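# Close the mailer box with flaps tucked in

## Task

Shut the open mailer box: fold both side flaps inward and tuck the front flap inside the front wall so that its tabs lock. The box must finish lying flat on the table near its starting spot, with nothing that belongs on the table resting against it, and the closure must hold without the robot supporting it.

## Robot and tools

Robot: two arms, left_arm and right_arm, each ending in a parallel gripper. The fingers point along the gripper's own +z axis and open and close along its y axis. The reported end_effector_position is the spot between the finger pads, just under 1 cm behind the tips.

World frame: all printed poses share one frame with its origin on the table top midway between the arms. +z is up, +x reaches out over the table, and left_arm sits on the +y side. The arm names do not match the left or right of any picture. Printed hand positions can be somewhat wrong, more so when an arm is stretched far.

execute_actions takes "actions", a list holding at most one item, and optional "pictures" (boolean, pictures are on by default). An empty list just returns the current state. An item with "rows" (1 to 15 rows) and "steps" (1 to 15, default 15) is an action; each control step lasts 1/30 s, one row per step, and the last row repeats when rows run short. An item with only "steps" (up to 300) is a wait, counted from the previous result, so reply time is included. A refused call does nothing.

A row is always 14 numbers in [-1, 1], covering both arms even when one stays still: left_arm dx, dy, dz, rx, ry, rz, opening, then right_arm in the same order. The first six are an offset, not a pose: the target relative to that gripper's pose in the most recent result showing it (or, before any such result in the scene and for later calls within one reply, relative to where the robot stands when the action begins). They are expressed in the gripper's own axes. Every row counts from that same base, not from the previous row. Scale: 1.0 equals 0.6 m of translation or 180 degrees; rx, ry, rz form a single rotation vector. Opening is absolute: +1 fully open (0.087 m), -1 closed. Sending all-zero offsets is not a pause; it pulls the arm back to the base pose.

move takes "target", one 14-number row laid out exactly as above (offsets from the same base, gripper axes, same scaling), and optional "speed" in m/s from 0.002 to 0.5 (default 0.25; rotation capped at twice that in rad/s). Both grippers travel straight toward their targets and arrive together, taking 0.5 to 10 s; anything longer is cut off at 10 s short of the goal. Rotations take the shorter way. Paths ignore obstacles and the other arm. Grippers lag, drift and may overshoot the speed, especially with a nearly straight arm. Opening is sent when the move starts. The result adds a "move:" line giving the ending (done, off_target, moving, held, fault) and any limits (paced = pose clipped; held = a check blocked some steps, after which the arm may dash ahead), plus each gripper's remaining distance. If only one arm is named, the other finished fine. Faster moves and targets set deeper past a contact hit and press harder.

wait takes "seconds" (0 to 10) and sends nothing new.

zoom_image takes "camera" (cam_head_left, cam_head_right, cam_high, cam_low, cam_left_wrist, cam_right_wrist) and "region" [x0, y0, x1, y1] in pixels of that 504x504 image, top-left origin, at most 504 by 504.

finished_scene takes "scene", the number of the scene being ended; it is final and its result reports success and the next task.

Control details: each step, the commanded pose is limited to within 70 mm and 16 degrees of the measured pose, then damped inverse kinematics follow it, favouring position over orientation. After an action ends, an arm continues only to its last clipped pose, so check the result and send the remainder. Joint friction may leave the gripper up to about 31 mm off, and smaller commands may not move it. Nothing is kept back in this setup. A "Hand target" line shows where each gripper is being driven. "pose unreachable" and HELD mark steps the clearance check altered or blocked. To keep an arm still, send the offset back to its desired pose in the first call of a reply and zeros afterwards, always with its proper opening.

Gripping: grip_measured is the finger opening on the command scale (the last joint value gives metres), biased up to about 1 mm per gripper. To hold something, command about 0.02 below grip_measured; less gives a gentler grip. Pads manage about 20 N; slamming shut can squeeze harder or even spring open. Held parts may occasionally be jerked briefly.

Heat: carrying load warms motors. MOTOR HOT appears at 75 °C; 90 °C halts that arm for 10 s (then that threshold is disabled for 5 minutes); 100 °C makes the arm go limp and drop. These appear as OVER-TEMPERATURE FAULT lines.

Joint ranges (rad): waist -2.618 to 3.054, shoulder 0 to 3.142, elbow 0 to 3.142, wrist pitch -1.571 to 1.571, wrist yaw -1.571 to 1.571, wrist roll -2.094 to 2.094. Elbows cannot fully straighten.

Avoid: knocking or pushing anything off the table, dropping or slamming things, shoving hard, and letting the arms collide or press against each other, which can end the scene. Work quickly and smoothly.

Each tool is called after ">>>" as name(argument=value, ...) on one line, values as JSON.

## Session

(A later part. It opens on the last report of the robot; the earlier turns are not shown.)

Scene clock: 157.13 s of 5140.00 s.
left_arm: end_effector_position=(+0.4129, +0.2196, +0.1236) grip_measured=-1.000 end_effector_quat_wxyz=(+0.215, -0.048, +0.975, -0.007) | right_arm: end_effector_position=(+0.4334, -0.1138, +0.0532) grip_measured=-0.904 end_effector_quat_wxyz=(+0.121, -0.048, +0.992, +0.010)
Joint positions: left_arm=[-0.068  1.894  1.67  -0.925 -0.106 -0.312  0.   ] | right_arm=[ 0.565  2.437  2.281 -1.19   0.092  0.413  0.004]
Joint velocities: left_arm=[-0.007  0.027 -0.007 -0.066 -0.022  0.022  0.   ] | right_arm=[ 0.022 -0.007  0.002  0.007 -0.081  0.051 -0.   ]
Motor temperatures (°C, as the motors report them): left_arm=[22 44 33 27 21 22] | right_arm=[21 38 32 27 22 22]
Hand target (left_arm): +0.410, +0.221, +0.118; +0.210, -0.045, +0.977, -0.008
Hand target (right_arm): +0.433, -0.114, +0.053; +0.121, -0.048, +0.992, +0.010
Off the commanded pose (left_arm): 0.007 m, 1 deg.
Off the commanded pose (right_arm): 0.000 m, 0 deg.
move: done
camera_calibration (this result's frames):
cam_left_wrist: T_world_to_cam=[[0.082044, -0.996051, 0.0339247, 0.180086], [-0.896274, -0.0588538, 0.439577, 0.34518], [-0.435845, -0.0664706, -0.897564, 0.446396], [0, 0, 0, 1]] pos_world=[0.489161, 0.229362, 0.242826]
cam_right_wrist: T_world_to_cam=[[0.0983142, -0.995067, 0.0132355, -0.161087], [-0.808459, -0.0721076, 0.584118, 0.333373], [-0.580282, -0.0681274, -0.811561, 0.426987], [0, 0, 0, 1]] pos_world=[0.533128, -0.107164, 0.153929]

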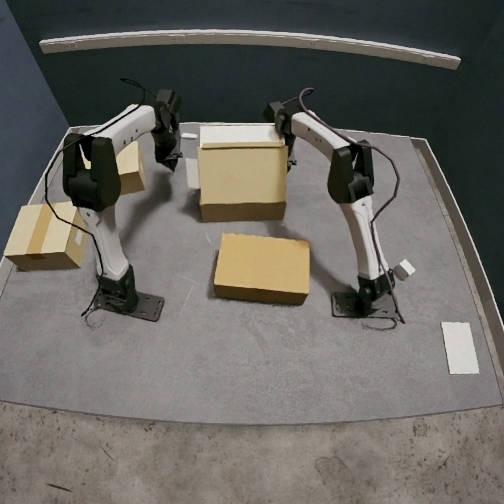

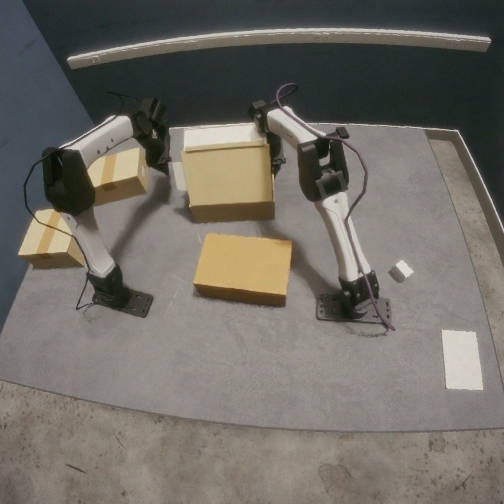

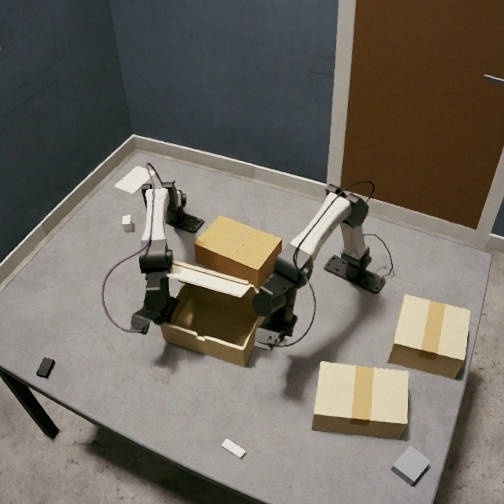

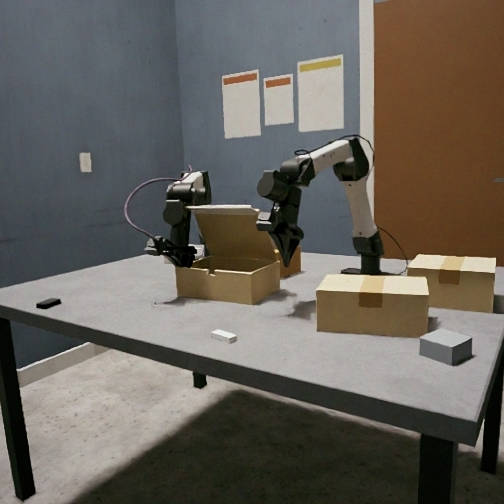

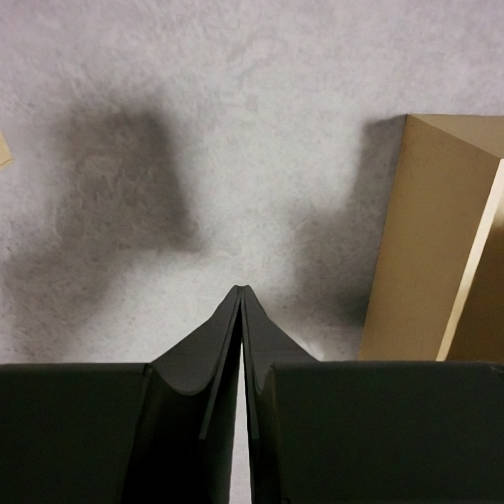

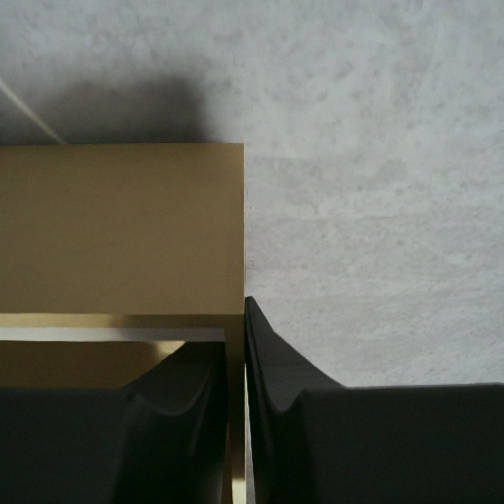

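>>> move(target=[0.175,-0.015,-0.193,0.3,0.07,0,-1, 0,0,0,0,0,0,-0.95], speed=0.15)

Scene clock: 162.63 s of 5140.00 s.
left_arm: end_effector_position=(+0.2795, +0.1962, +0.1896) grip_measured=-1.000 end_effector_quat_wxyz=(+0.132, +0.066, +0.882, -0.446) | right_arm: end_effector_position=(+0.4334, -0.1138, +0.0532) grip_measured=-0.904 end_effector_quat_wxyz=(+0.121, -0.048, +0.992, +0.010)
Joint positions: left_arm=[ 0.255  1.583  1.329 -1.136  0.957  0.143  0.   ] | right_arm=[ 0.565  2.437  2.281 -1.19   0.092  0.413  0.004]
Joint velocities: left_arm=[ 0.022  0.002  0.002  0.051  0.022 -0.037  0.   ] | right_arm=[-0.017 -0.012  0.002  0.037 -0.066  0.037 -0.   ]
Motor temperatures (°C, as the motors report them): left_arm=[22 44 33 27 21 22] | right_arm=[21 40 32 27 22 22]
Hand target (left_arm): +0.272, +0.198, +0.186; +0.118, +0.056, +0.883, -0.450
Hand target (right_arm): +0.433, -0.114, +0.053; +0.121, -0.048, +0.992, +0.010
Off the commanded pose (left_arm): 0.011 m, 3 deg.
Off the commanded pose (right_arm): 0.000 m, 0 deg.
move: off_target (left_arm)
camera_calibration (this result's frames):
cam_left_wrist: T_world_to_cam=[[-0.243125, -0.589141, 0.770586, 0.0369434], [-0.736381, 0.629195, 0.248709, 0.0517073], [-0.631374, -0.506978, -0.586806, 0.528131], [0, 0, 0, 1]] pos_world=[0.380506, 0.256982, 0.268583]
cam_right_wrist: T_world_to_cam=[[0.0983142, -0.995067, 0.0132355, -0.161087], [-0.808459, -0.0721076, 0.584118, 0.333373], [-0.580282, -0.0681274, -0.811561, 0.426987], [0, 0, 0, 1]] pos_world=[0.533128, -0.107164, 0.153929]

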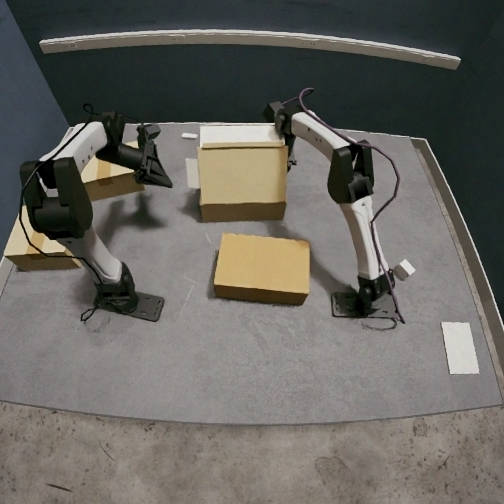

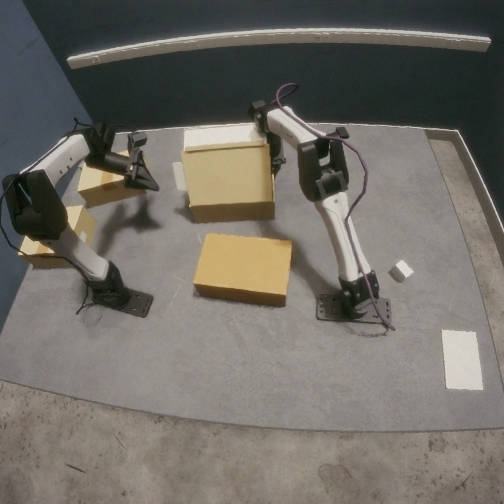

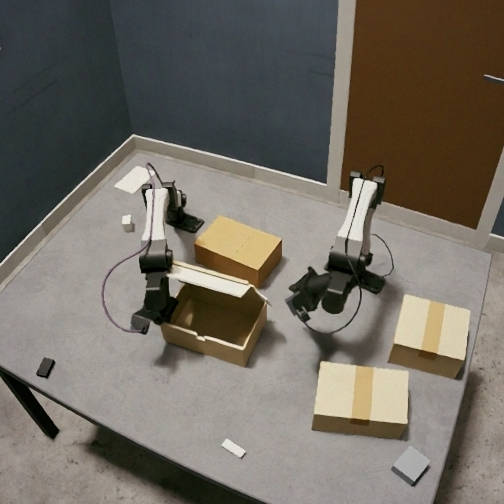

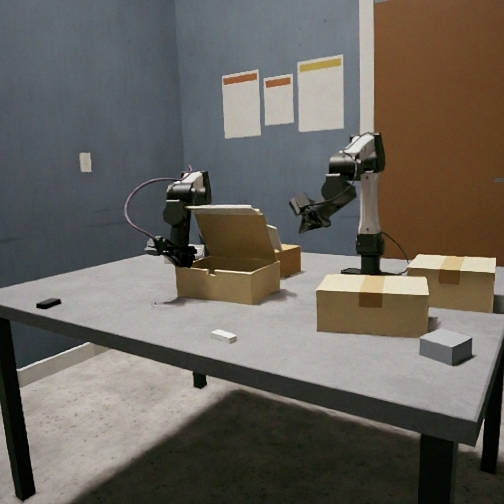

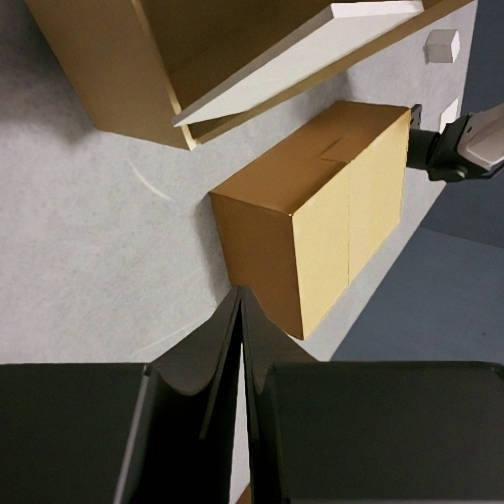

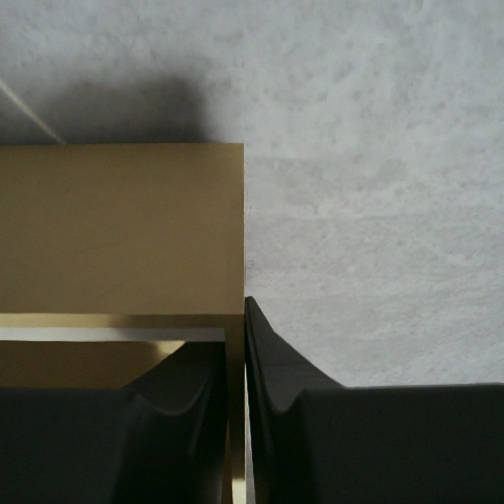

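>>> move(target=[0,-0.047,0.064,0,0,0,-1, 0,0,0,0,0,0,-0.95], speed=0.08)

>>> move(target=[-0.127,0.031,0.023,0,0,0,-1, 0,0,0,0,0,0,-0.95], speed=0.06)

Scene clock: 166.80 s of 5140.00 s.
left_arm: end_effector_position=(+0.2832, +0.1493, +0.1955) grip_measured=-1.000 end_effector_quat_wxyz=(+0.136, +0.070, +0.879, -0.452) | right_arm: end_effector_position=(+0.4334, -0.1138, +0.0532) grip_measured=-0.904 end_effector_quat_wxyz=(+0.121, -0.048, +0.992, +0.010)
Joint positions: left_arm=[ 0.097  1.536  1.282 -0.92   0.925 -0.111  0.   ] | right_arm=[ 0.565  2.437  2.281 -1.19   0.092  0.413  0.004]
Joint velocities: left_arm=[-0.017  0.002 -0.017  0.051  0.007 -0.007  0.   ] | right_arm=[-0.002 -0.012 -0.012 -0.022 -0.007  0.022  0.   ]
Motor temperatures (°C, as the motors report them): left_arm=[22 43 33 27 21 22] | right_arm=[21 40 32 27 22 22]
Hand target (left_arm): +0.280, +0.148, +0.190; +0.131, +0.067, +0.882, -0.448
Hand target (right_arm): +0.433, -0.114, +0.053; +0.121, -0.048, +0.992, +0.010
Off the commanded pose (left_arm): 0.007 m, 1 deg.
Off the commanded pose (right_arm): 0.000 m, 0 deg.
After step 90, 0.07 s passed at rest.
move: done
camera_calibration (this result's frames):
cam_left_wrist: T_world_to_cam=[[-0.253484, -0.578905, 0.774993, 0.00616537], [-0.735381, 0.635817, 0.234415, 0.0839156], [-0.628458, -0.510495, -0.586886, 0.509852], [0, 0, 0, 1]] pos_world=[0.383693, 0.210491, 0.274776]
cam_right_wrist: T_world_to_cam=[[0.0983142, -0.995067, 0.0132355, -0.161087], [-0.808459, -0.0721076, 0.584118, 0.333373], [-0.580282, -0.0681274, -0.811561, 0.426987], [0, 0, 0, 1]] pos_world=[0.533128, -0.107164, 0.153929]

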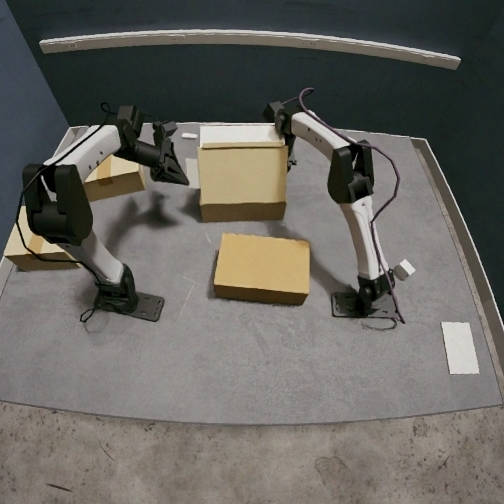

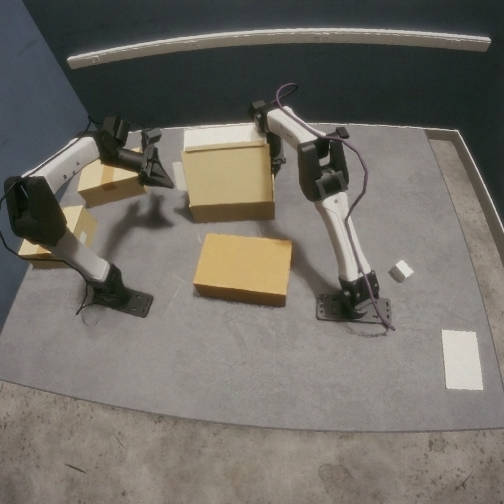

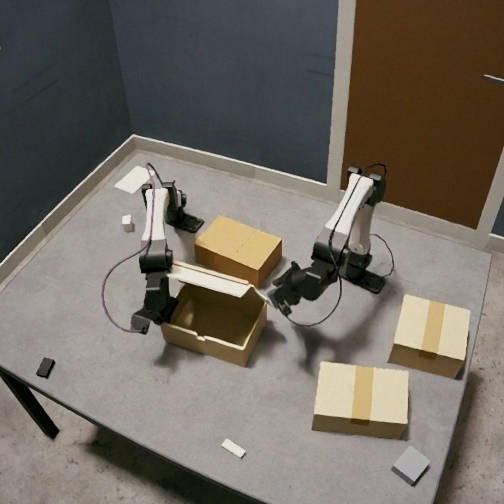

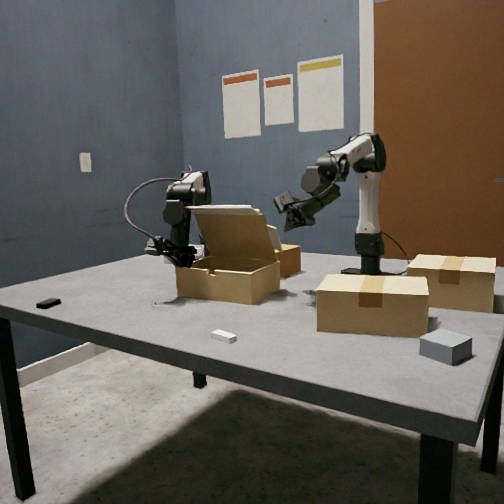

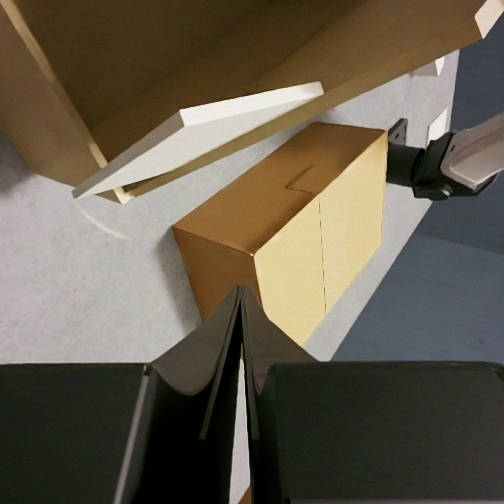

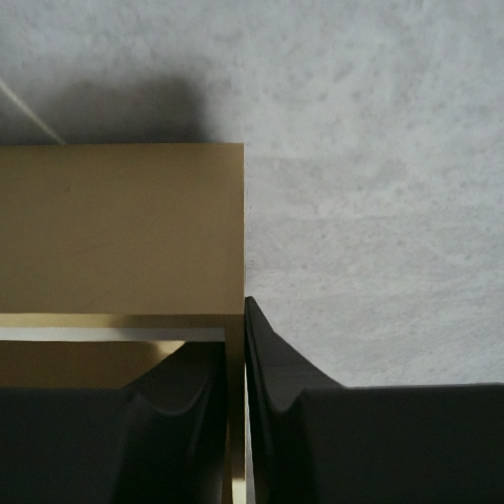

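Scene clock: 168.40 s of 5140.00 s.
left_arm: end_effector_position=(+0.3563, +0.1473, +0.1968) grip_measured=-1.000 end_effector_quat_wxyz=(+0.134, +0.072, +0.879, -0.452) | right_arm: end_effector_position=(+0.4353, -0.1165, +0.0532) grip_measured=-0.902 end_effector_quat_wxyz=(+0.121, -0.036, +0.992, +0.010)
Joint positions: left_arm=[ 0.106  1.823  1.608 -0.976  0.93  -0.091  0.   ] | right_arm=[ 0.558  2.437  2.281 -1.19   0.093  0.43   0.004]
Joint velocities: left_arm=[-0.002 -0.017 -0.022  0.066 -0.007  0.051  0.   ] | right_arm=[ 0.002  0.012 -0.007 -0.007  0.037  0.007  0.   ]
Motor temperatures (°C, as the motors report them): left_arm=[22 43 33 27 21 22] | right_arm=[21 41 32 27 22 22]
Hand target (left_arm): +0.363, +0.150, +0.194; +0.136, +0.070, +0.879, -0.451
Hand target (right_arm): +0.433, -0.114, +0.053; +0.121, -0.048, +0.992, +0.010
Off the commanded pose (left_arm): 0.007 m, 0 deg.
Off the commanded pose (right_arm): 0.003 m, 1 deg.
move: done
camera_calibration (this result's frames):
cam_left_wrist: T_world_to_cam=[[-0.255582, -0.577522, 0.775336, 0.0230228], [-0.732383, 0.639173, 0.234676, 0.137063], [-0.631104, -0.507864, -0.586329, 0.555995], [0, 0, 0, 1]] pos_world=[0.457158, 0.208059, 0.27598]
cam_right_wrist: T_world_to_cam=[[0.0744351, -0.997166, 0.010893, -0.153672], [-0.810221, -0.0541048, 0.583622, 0.337576], [-0.581379, -0.0522677, -0.811952, 0.430237], [0, 0, 0, 1]] pos_world=[0.53508, -0.112485, 0.153989]

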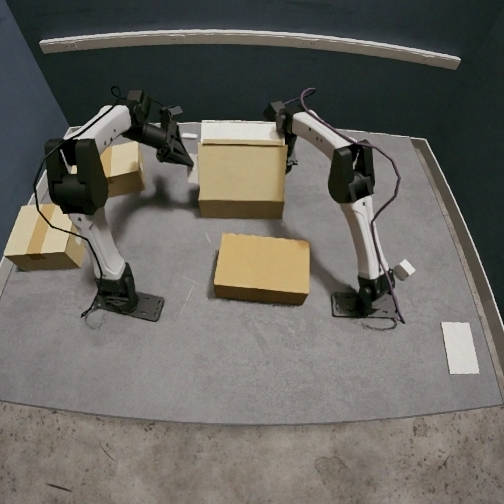

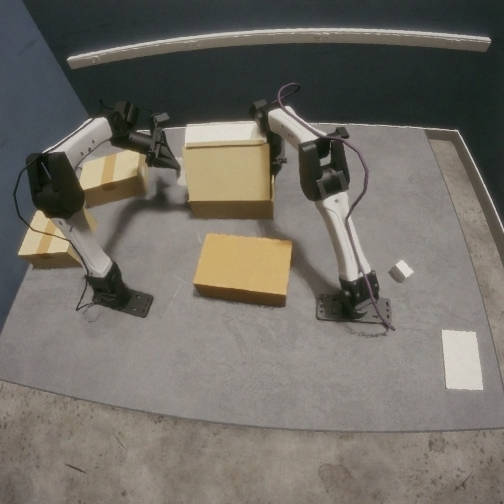

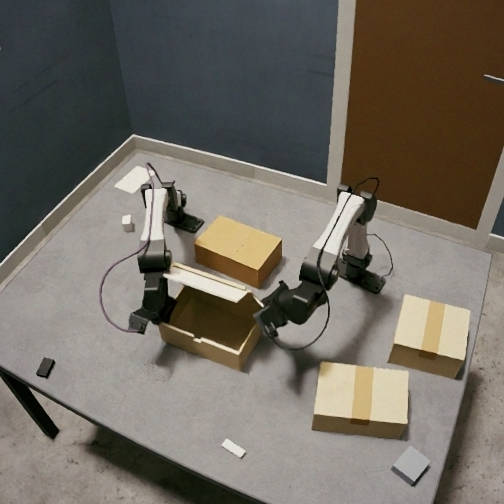

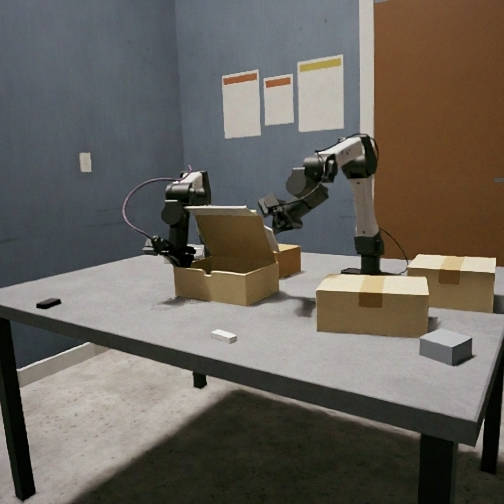

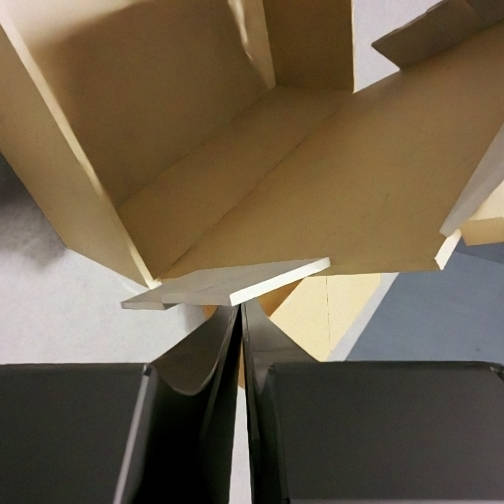

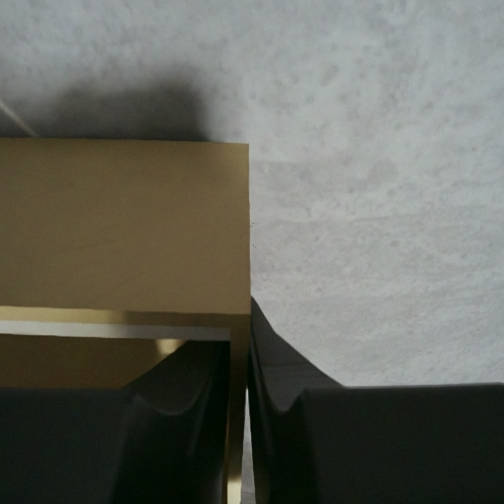

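>>> move(target=[0,0.027,0.052,0,0,0,-1, 0,0,0,0,0,0,-0.95], speed=0.04)

>>> move(target=[0,-0.054,0.074,0,0,0,-1, 0,0,0,0,0,0,-0.95], speed=0.04)

Scene clock: 171.37 s of 5140.00 s.
left_arm: end_effector_position=(+0.3653, +0.1368, +0.1892) grip_measured=-1.000 end_effector_quat_wxyz=(+0.151, +0.075, +0.871, -0.462) | right_arm: end_effector_position=(+0.4362, -0.1180, +0.0532) grip_measured=-0.903 end_effector_quat_wxyz=(+0.121, -0.029, +0.992, +0.009)
Joint positions: left_arm=[ 0.086  1.824  1.556 -0.846  0.942 -0.145  0.   ] | right_arm=[ 0.553  2.437  2.281 -1.19   0.094  0.44   0.004]
Joint velocities: left_arm=[-0.012 -0.007 -0.012  0.051 -0.051 -0.066  0.   ] | right_arm=[ 0.002 -0.017 -0.007  0.051  0.051  0.022  0.001]
Motor temperatures (°C, as the motors report them): left_arm=[22 42 33 27 21 22] | right_arm=[21 41 32 27 22 22]
Hand target (left_arm): +0.364, +0.132, +0.167; +0.134, +0.072, +0.879, -0.452
Hand target (right_arm): +0.435, -0.116, +0.053; +0.121, -0.036, +0.992, +0.010
Off the commanded pose (left_arm): 0.023 m, 2 deg.
Off the commanded pose (right_arm): 0.002 m, 1 deg.
move: off_target (left_arm)
camera_calibration (this result's frames):
cam_left_wrist: T_world_to_cam=[[-0.278413, -0.558661, 0.78127, 0.029782], [-0.742387, 0.64127, 0.193994, 0.163225], [-0.609382, -0.525995, -0.593281, 0.54777], [0, 0, 0, 1]] pos_world=[0.463269, 0.200091, 0.270049]
cam_right_wrist: T_world_to_cam=[[0.0597384, -0.998172, 0.00915963, -0.148872], [-0.810789, -0.0431673, 0.583744, 0.339808], [-0.582282, -0.0422985, -0.811886, 0.432282], [0, 0, 0, 1]] pos_world=[0.536116, -0.115647, 0.153966]

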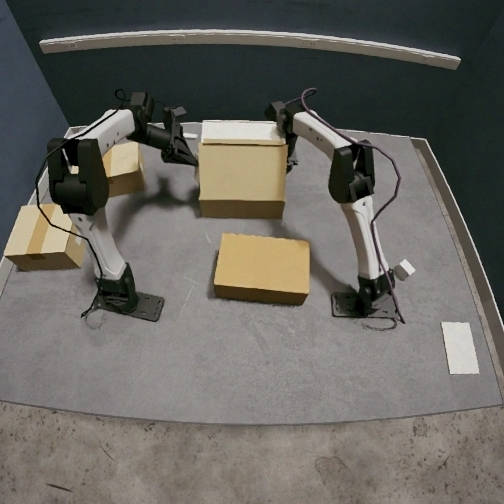

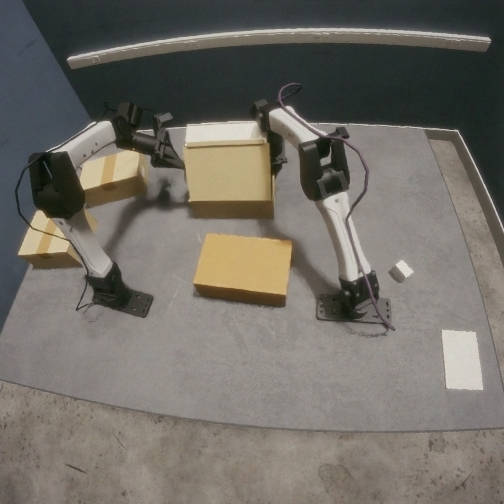

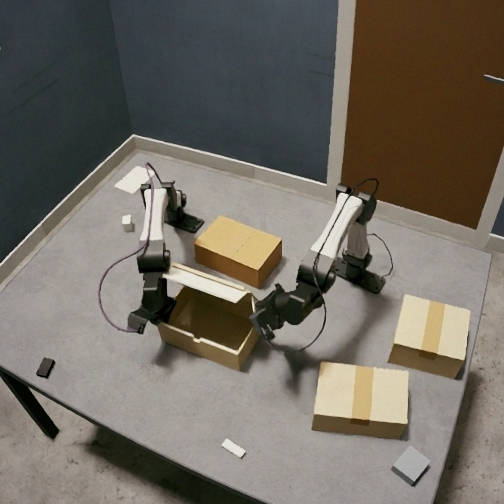

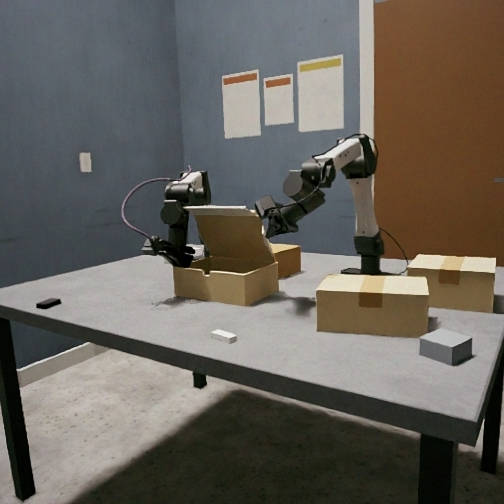

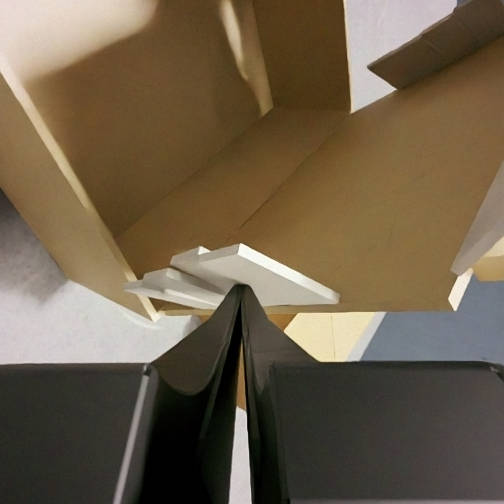

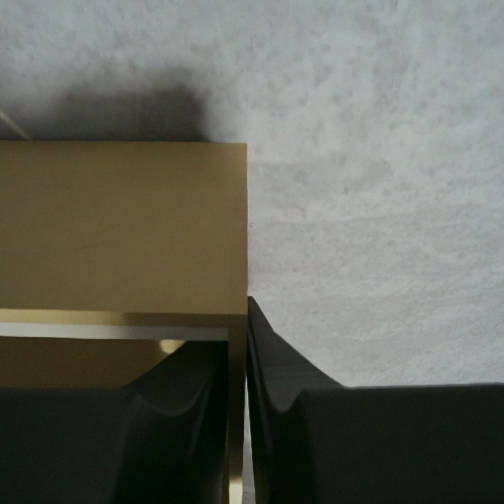

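Scene clock: 173.23 s of 5140.00 s.
left_arm: end_effector_position=(+0.3717, +0.0970, +0.1923) grip_measured=-1.000 end_effector_quat_wxyz=(+0.161, +0.066, +0.879, -0.444) | right_arm: end_effector_position=(+0.4452, -0.1363, +0.0532) grip_measured=-0.904 end_effector_quat_wxyz=(+0.124, -0.020, +0.992, -0.002)
Joint positions: left_arm=[-0.029  1.814  1.556 -0.714  0.836 -0.319  0.   ] | right_arm=[ 0.52   2.437  2.281 -1.192  0.112  0.422  0.004]
Joint velocities: left_arm=[-0.027 -0.022 -0.007  0.081 -0.007  0.051  0.   ] | right_arm=[-0.012  0.002  0.002  0.022  0.037 -0.022  0.   ]
Motor temperatures (°C, as the motors report them): left_arm=[22 42 33 27 22 22] | right_arm=[21 42 32 27 22 22]
Hand target (left_arm): +0.365, +0.082, +0.192; +0.149, +0.076, +0.871, -0.463
Hand target (right_arm): +0.436, -0.119, +0.053; +0.121, -0.029, +0.992, +0.009
Off the commanded pose (left_arm): 0.016 m, 3 deg.
Off the commanded pose (right_arm): 0.020 m, 2 deg.
move: off_target (left_arm, right_arm)
camera_calibration (this result's frames):
cam_left_wrist: T_world_to_cam=[[-0.267652, -0.594313, 0.758389, 0.0107195], [-0.764675, 0.609899, 0.208078, 0.201549], [-0.586204, -0.524229, -0.617697, 0.52843], [0, 0, 0, 1]] pos_world=[0.466756, 0.160464, 0.276342]
cam_right_wrist: T_world_to_cam=[[0.0402107, -0.998736, 0.0301641, -0.160169], [-0.815516, -0.015361, 0.57853, 0.352452], [-0.577335, -0.0478624, -0.815103, 0.433915], [0, 0, 0, 1]] pos_world=[0.544386, -0.133784, 0.154613]

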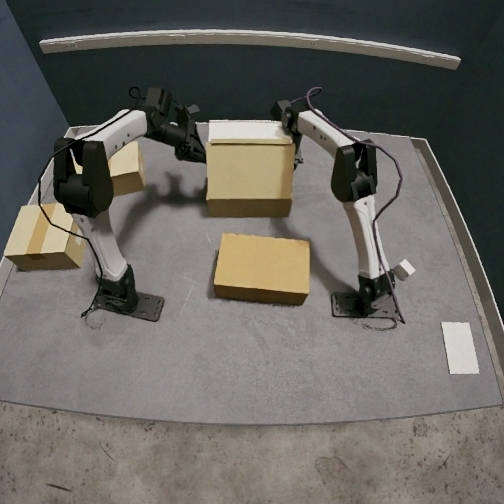

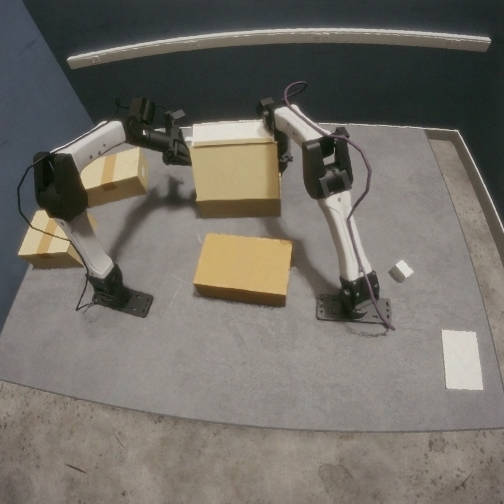

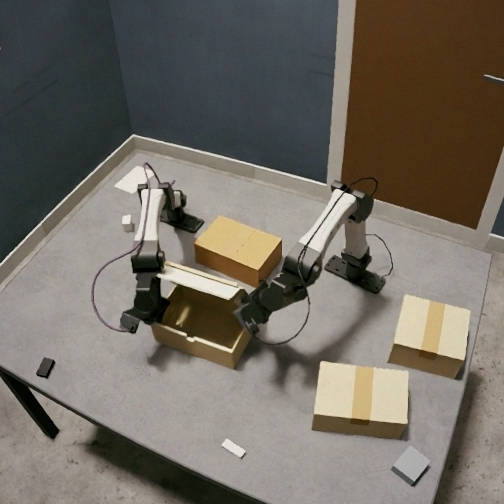

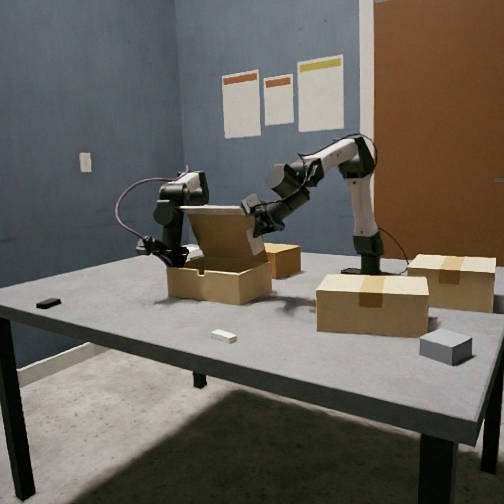

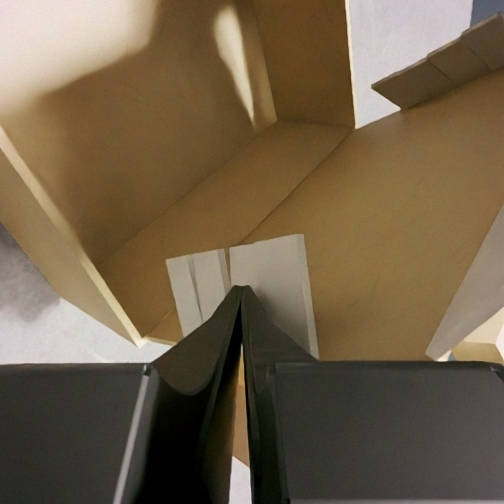

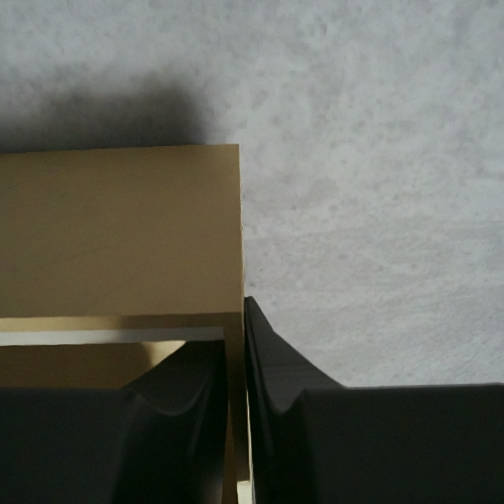

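>>> move(target=[0,0.04,0.03,0,0,0,-1, 0.04,0.045,-0.01,0,0,-0.015,-0.95], speed=0.03)

Scene clock: 176.37 s of 5140.00 s.
left_arm: end_effector_position=(+0.3824, +0.0951, +0.1784) grip_measured=-1.000 end_effector_quat_wxyz=(+0.175, +0.074, +0.876, -0.444) | right_arm: end_effector_position=(+0.4239, -0.1105, +0.0531) grip_measured=-0.904 end_effector_quat_wxyz=(+0.121, -0.042, +0.992, +0.003)
Joint positions: left_arm=[-0.029  1.84   1.526 -0.631  0.835 -0.313  0.   ] | right_arm=[ 0.585  2.405  2.223 -1.172  0.111  0.444  0.004]
Joint velocities: left_arm=[-0.012 -0.012 -0.007  0.095  0.022 -0.007  0.   ] | right_arm=[-0.002 -0.012 -0.007  0.007 -0.022 -0.095 -0.   ]
Motor temperatures (°C, as the motors report them): left_arm=[22 42 33 28 22 22] | right_arm=[21 42 32 27 22 22]
Hand target (left_arm): +0.381, +0.097, +0.164; +0.161, +0.066, +0.879, -0.444
Hand target (right_arm): +0.420, -0.110, +0.053; +0.124, -0.044, +0.991, -0.005
Off the commanded pose (left_arm): 0.014 m, 2 deg.
Off the commanded pose (right_arm): 0.005 m, 1 deg.
move: off_target (left_arm)
camera_calibration (this result's frames):
cam_left_wrist: T_world_to_cam=[[-0.293628, -0.591145, 0.751219, 0.0339491], [-0.769474, 0.612442, 0.181176, 0.220155], [-0.56718, -0.524845, -0.6347, 0.520953], [0, 0, 0, 1]] pos_world=[0.474846, 0.158656, 0.265259]
cam_right_wrist: T_world_to_cam=[[0.083921, -0.99613, 0.0261366, -0.151613], [-0.810697, -0.0530005, 0.583062, 0.329115], [-0.57942, -0.07012, -0.812007, 0.421032], [0, 0, 0, 1]] pos_world=[0.523491, -0.10406, 0.15395]

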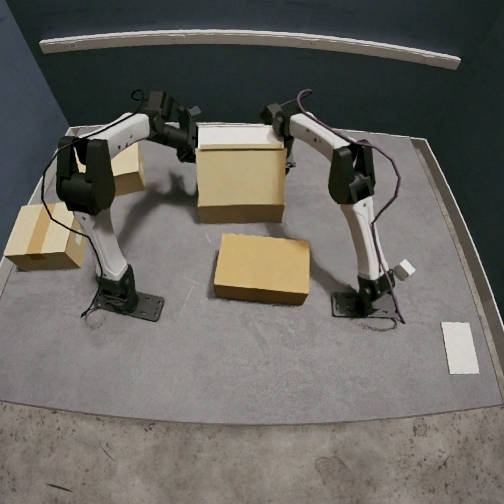

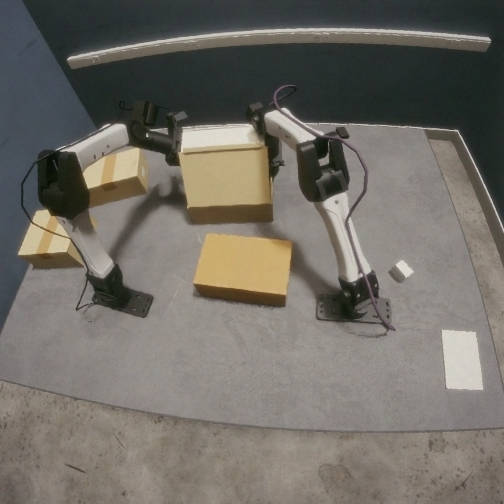

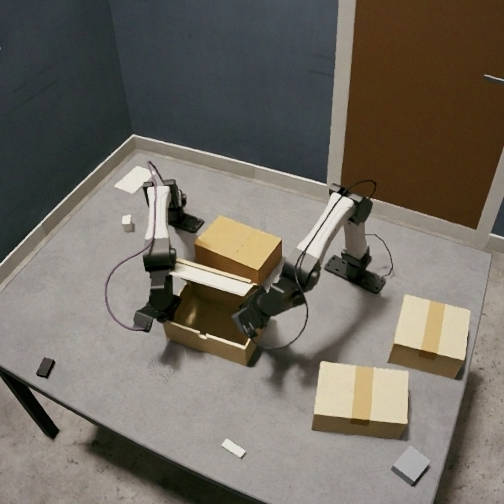

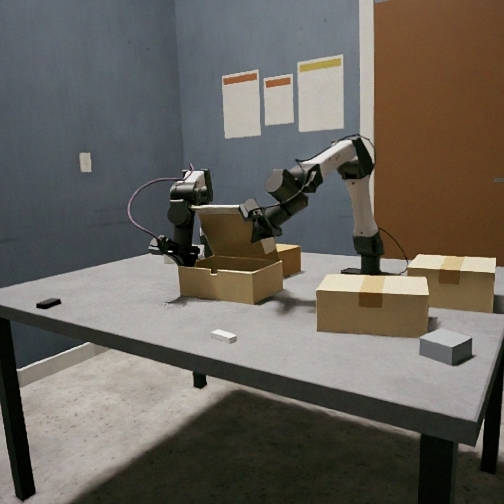

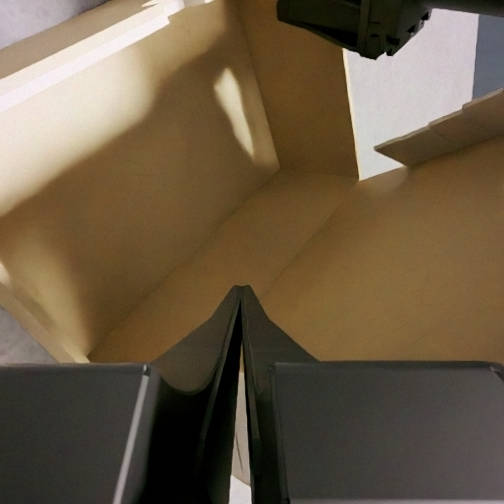

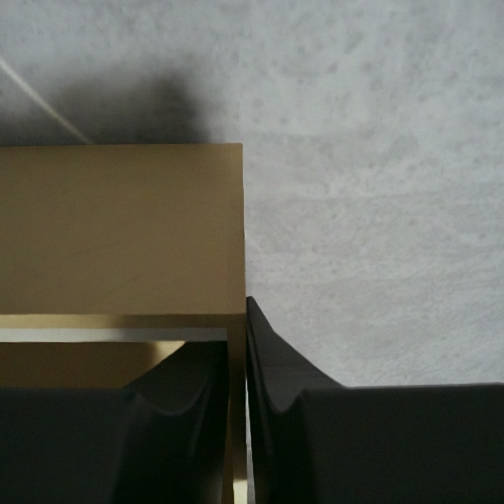

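Slipped off. Retreat in +y to see.

>>> move(target=[0,0.08,-0.11,0,0,0,-1, 0,0,0,0,0,0,-0.95], speed=0.08)

Scene clock: 180.37 s of 5140.00 s.
left_arm: end_effector_position=(+0.3803, +0.1754, +0.1790) grip_measured=-1.000 end_effector_quat_wxyz=(+0.185, +0.078, +0.875, -0.441) | right_arm: end_effector_position=(+0.4239, -0.1105, +0.0531) grip_measured=-0.904 end_effector_quat_wxyz=(+0.121, -0.042, +0.992, +0.003)
Joint positions: left_arm=[ 0.179  1.84   1.561 -0.867  0.932 -0.027  0.   ] | right_arm=[ 0.585  2.405  2.223 -1.172  0.111  0.444  0.004]
Joint velocities: left_arm=[ 0.007  0.007 -0.007 -0.081  0.037  0.051  0.   ] | right_arm=[-0.002 -0.002 -0.007 -0.051  0.037  0.037 -0.   ]
Motor temperatures (°C, as the motors report them): left_arm=[22 42 33 28 22 22] | right_arm=[21 43 32 27 22 22]
Hand target (left_arm): +0.380, +0.177, +0.178; +0.177, +0.074, +0.876, -0.442
Hand target (right_arm): +0.424, -0.111, +0.053; +0.121, -0.042, +0.992, +0.002
Off the commanded pose (left_arm): 0.002 m, 1 deg.
Off the commanded pose (right_arm): 0.000 m, 0 deg.
move: done
camera_calibration (this result's frames):
cam_left_wrist: T_world_to_cam=[[-0.307412, -0.5965, 0.741408, 0.0882767], [-0.775169, 0.608879, 0.168464, 0.174321], [-0.551916, -0.522928, -0.649565, 0.558729], [0, 0, 0, 1]] pos_world=[0.470637, 0.238692, 0.268115]
cam_right_wrist: T_world_to_cam=[[0.0840079, -0.996131, 0.0258022, -0.151572], [-0.810581, -0.0532534, 0.5832, 0.329006], [-0.579569, -0.0699082, -0.811919, 0.421098], [0, 0, 0, 1]] pos_world=[0.523475, -0.104026, 0.153932]

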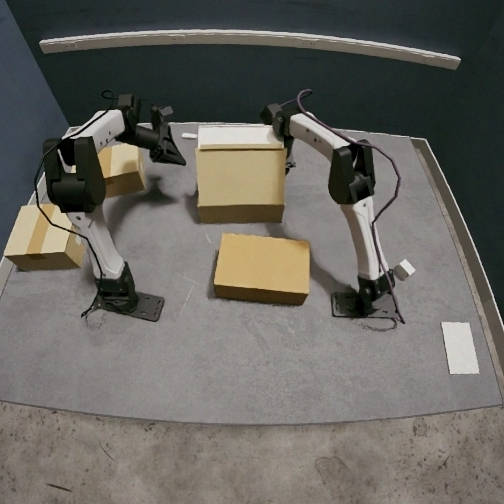

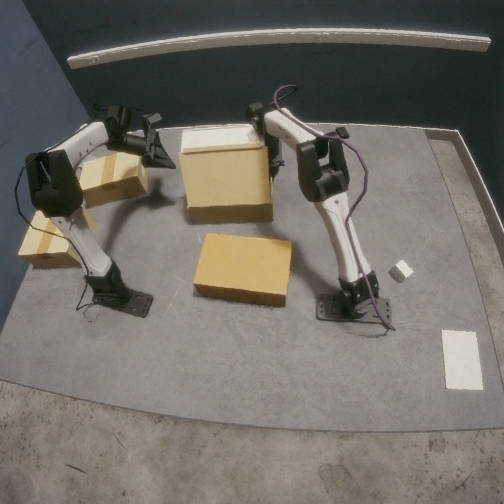

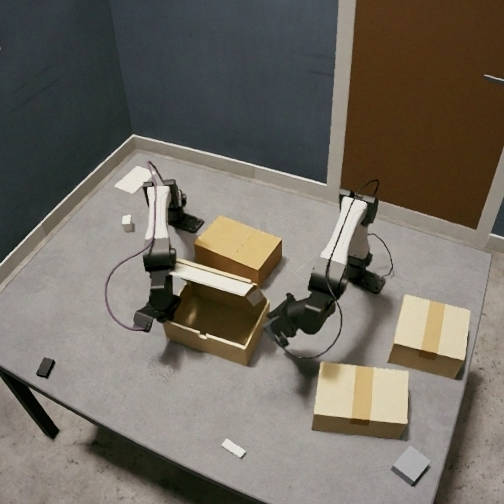

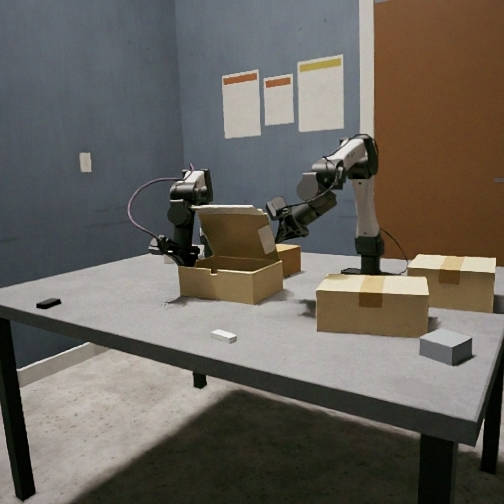

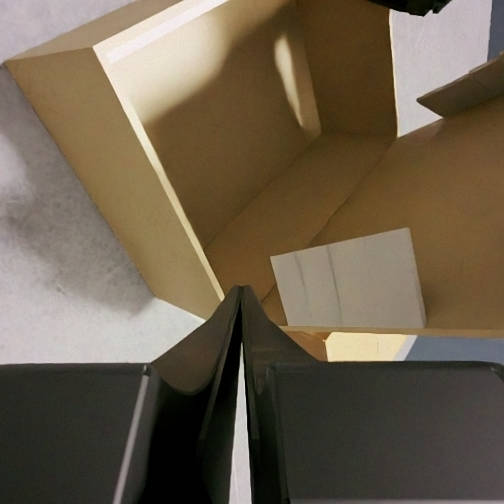

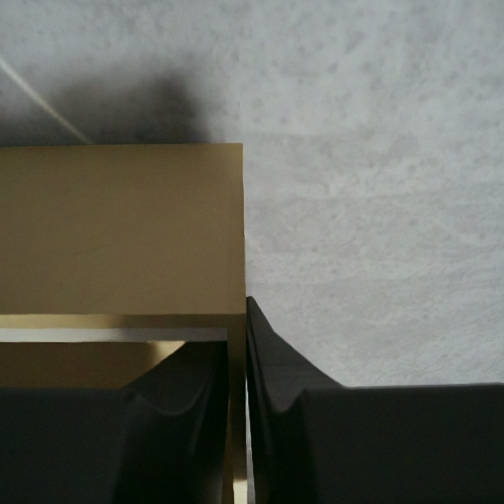

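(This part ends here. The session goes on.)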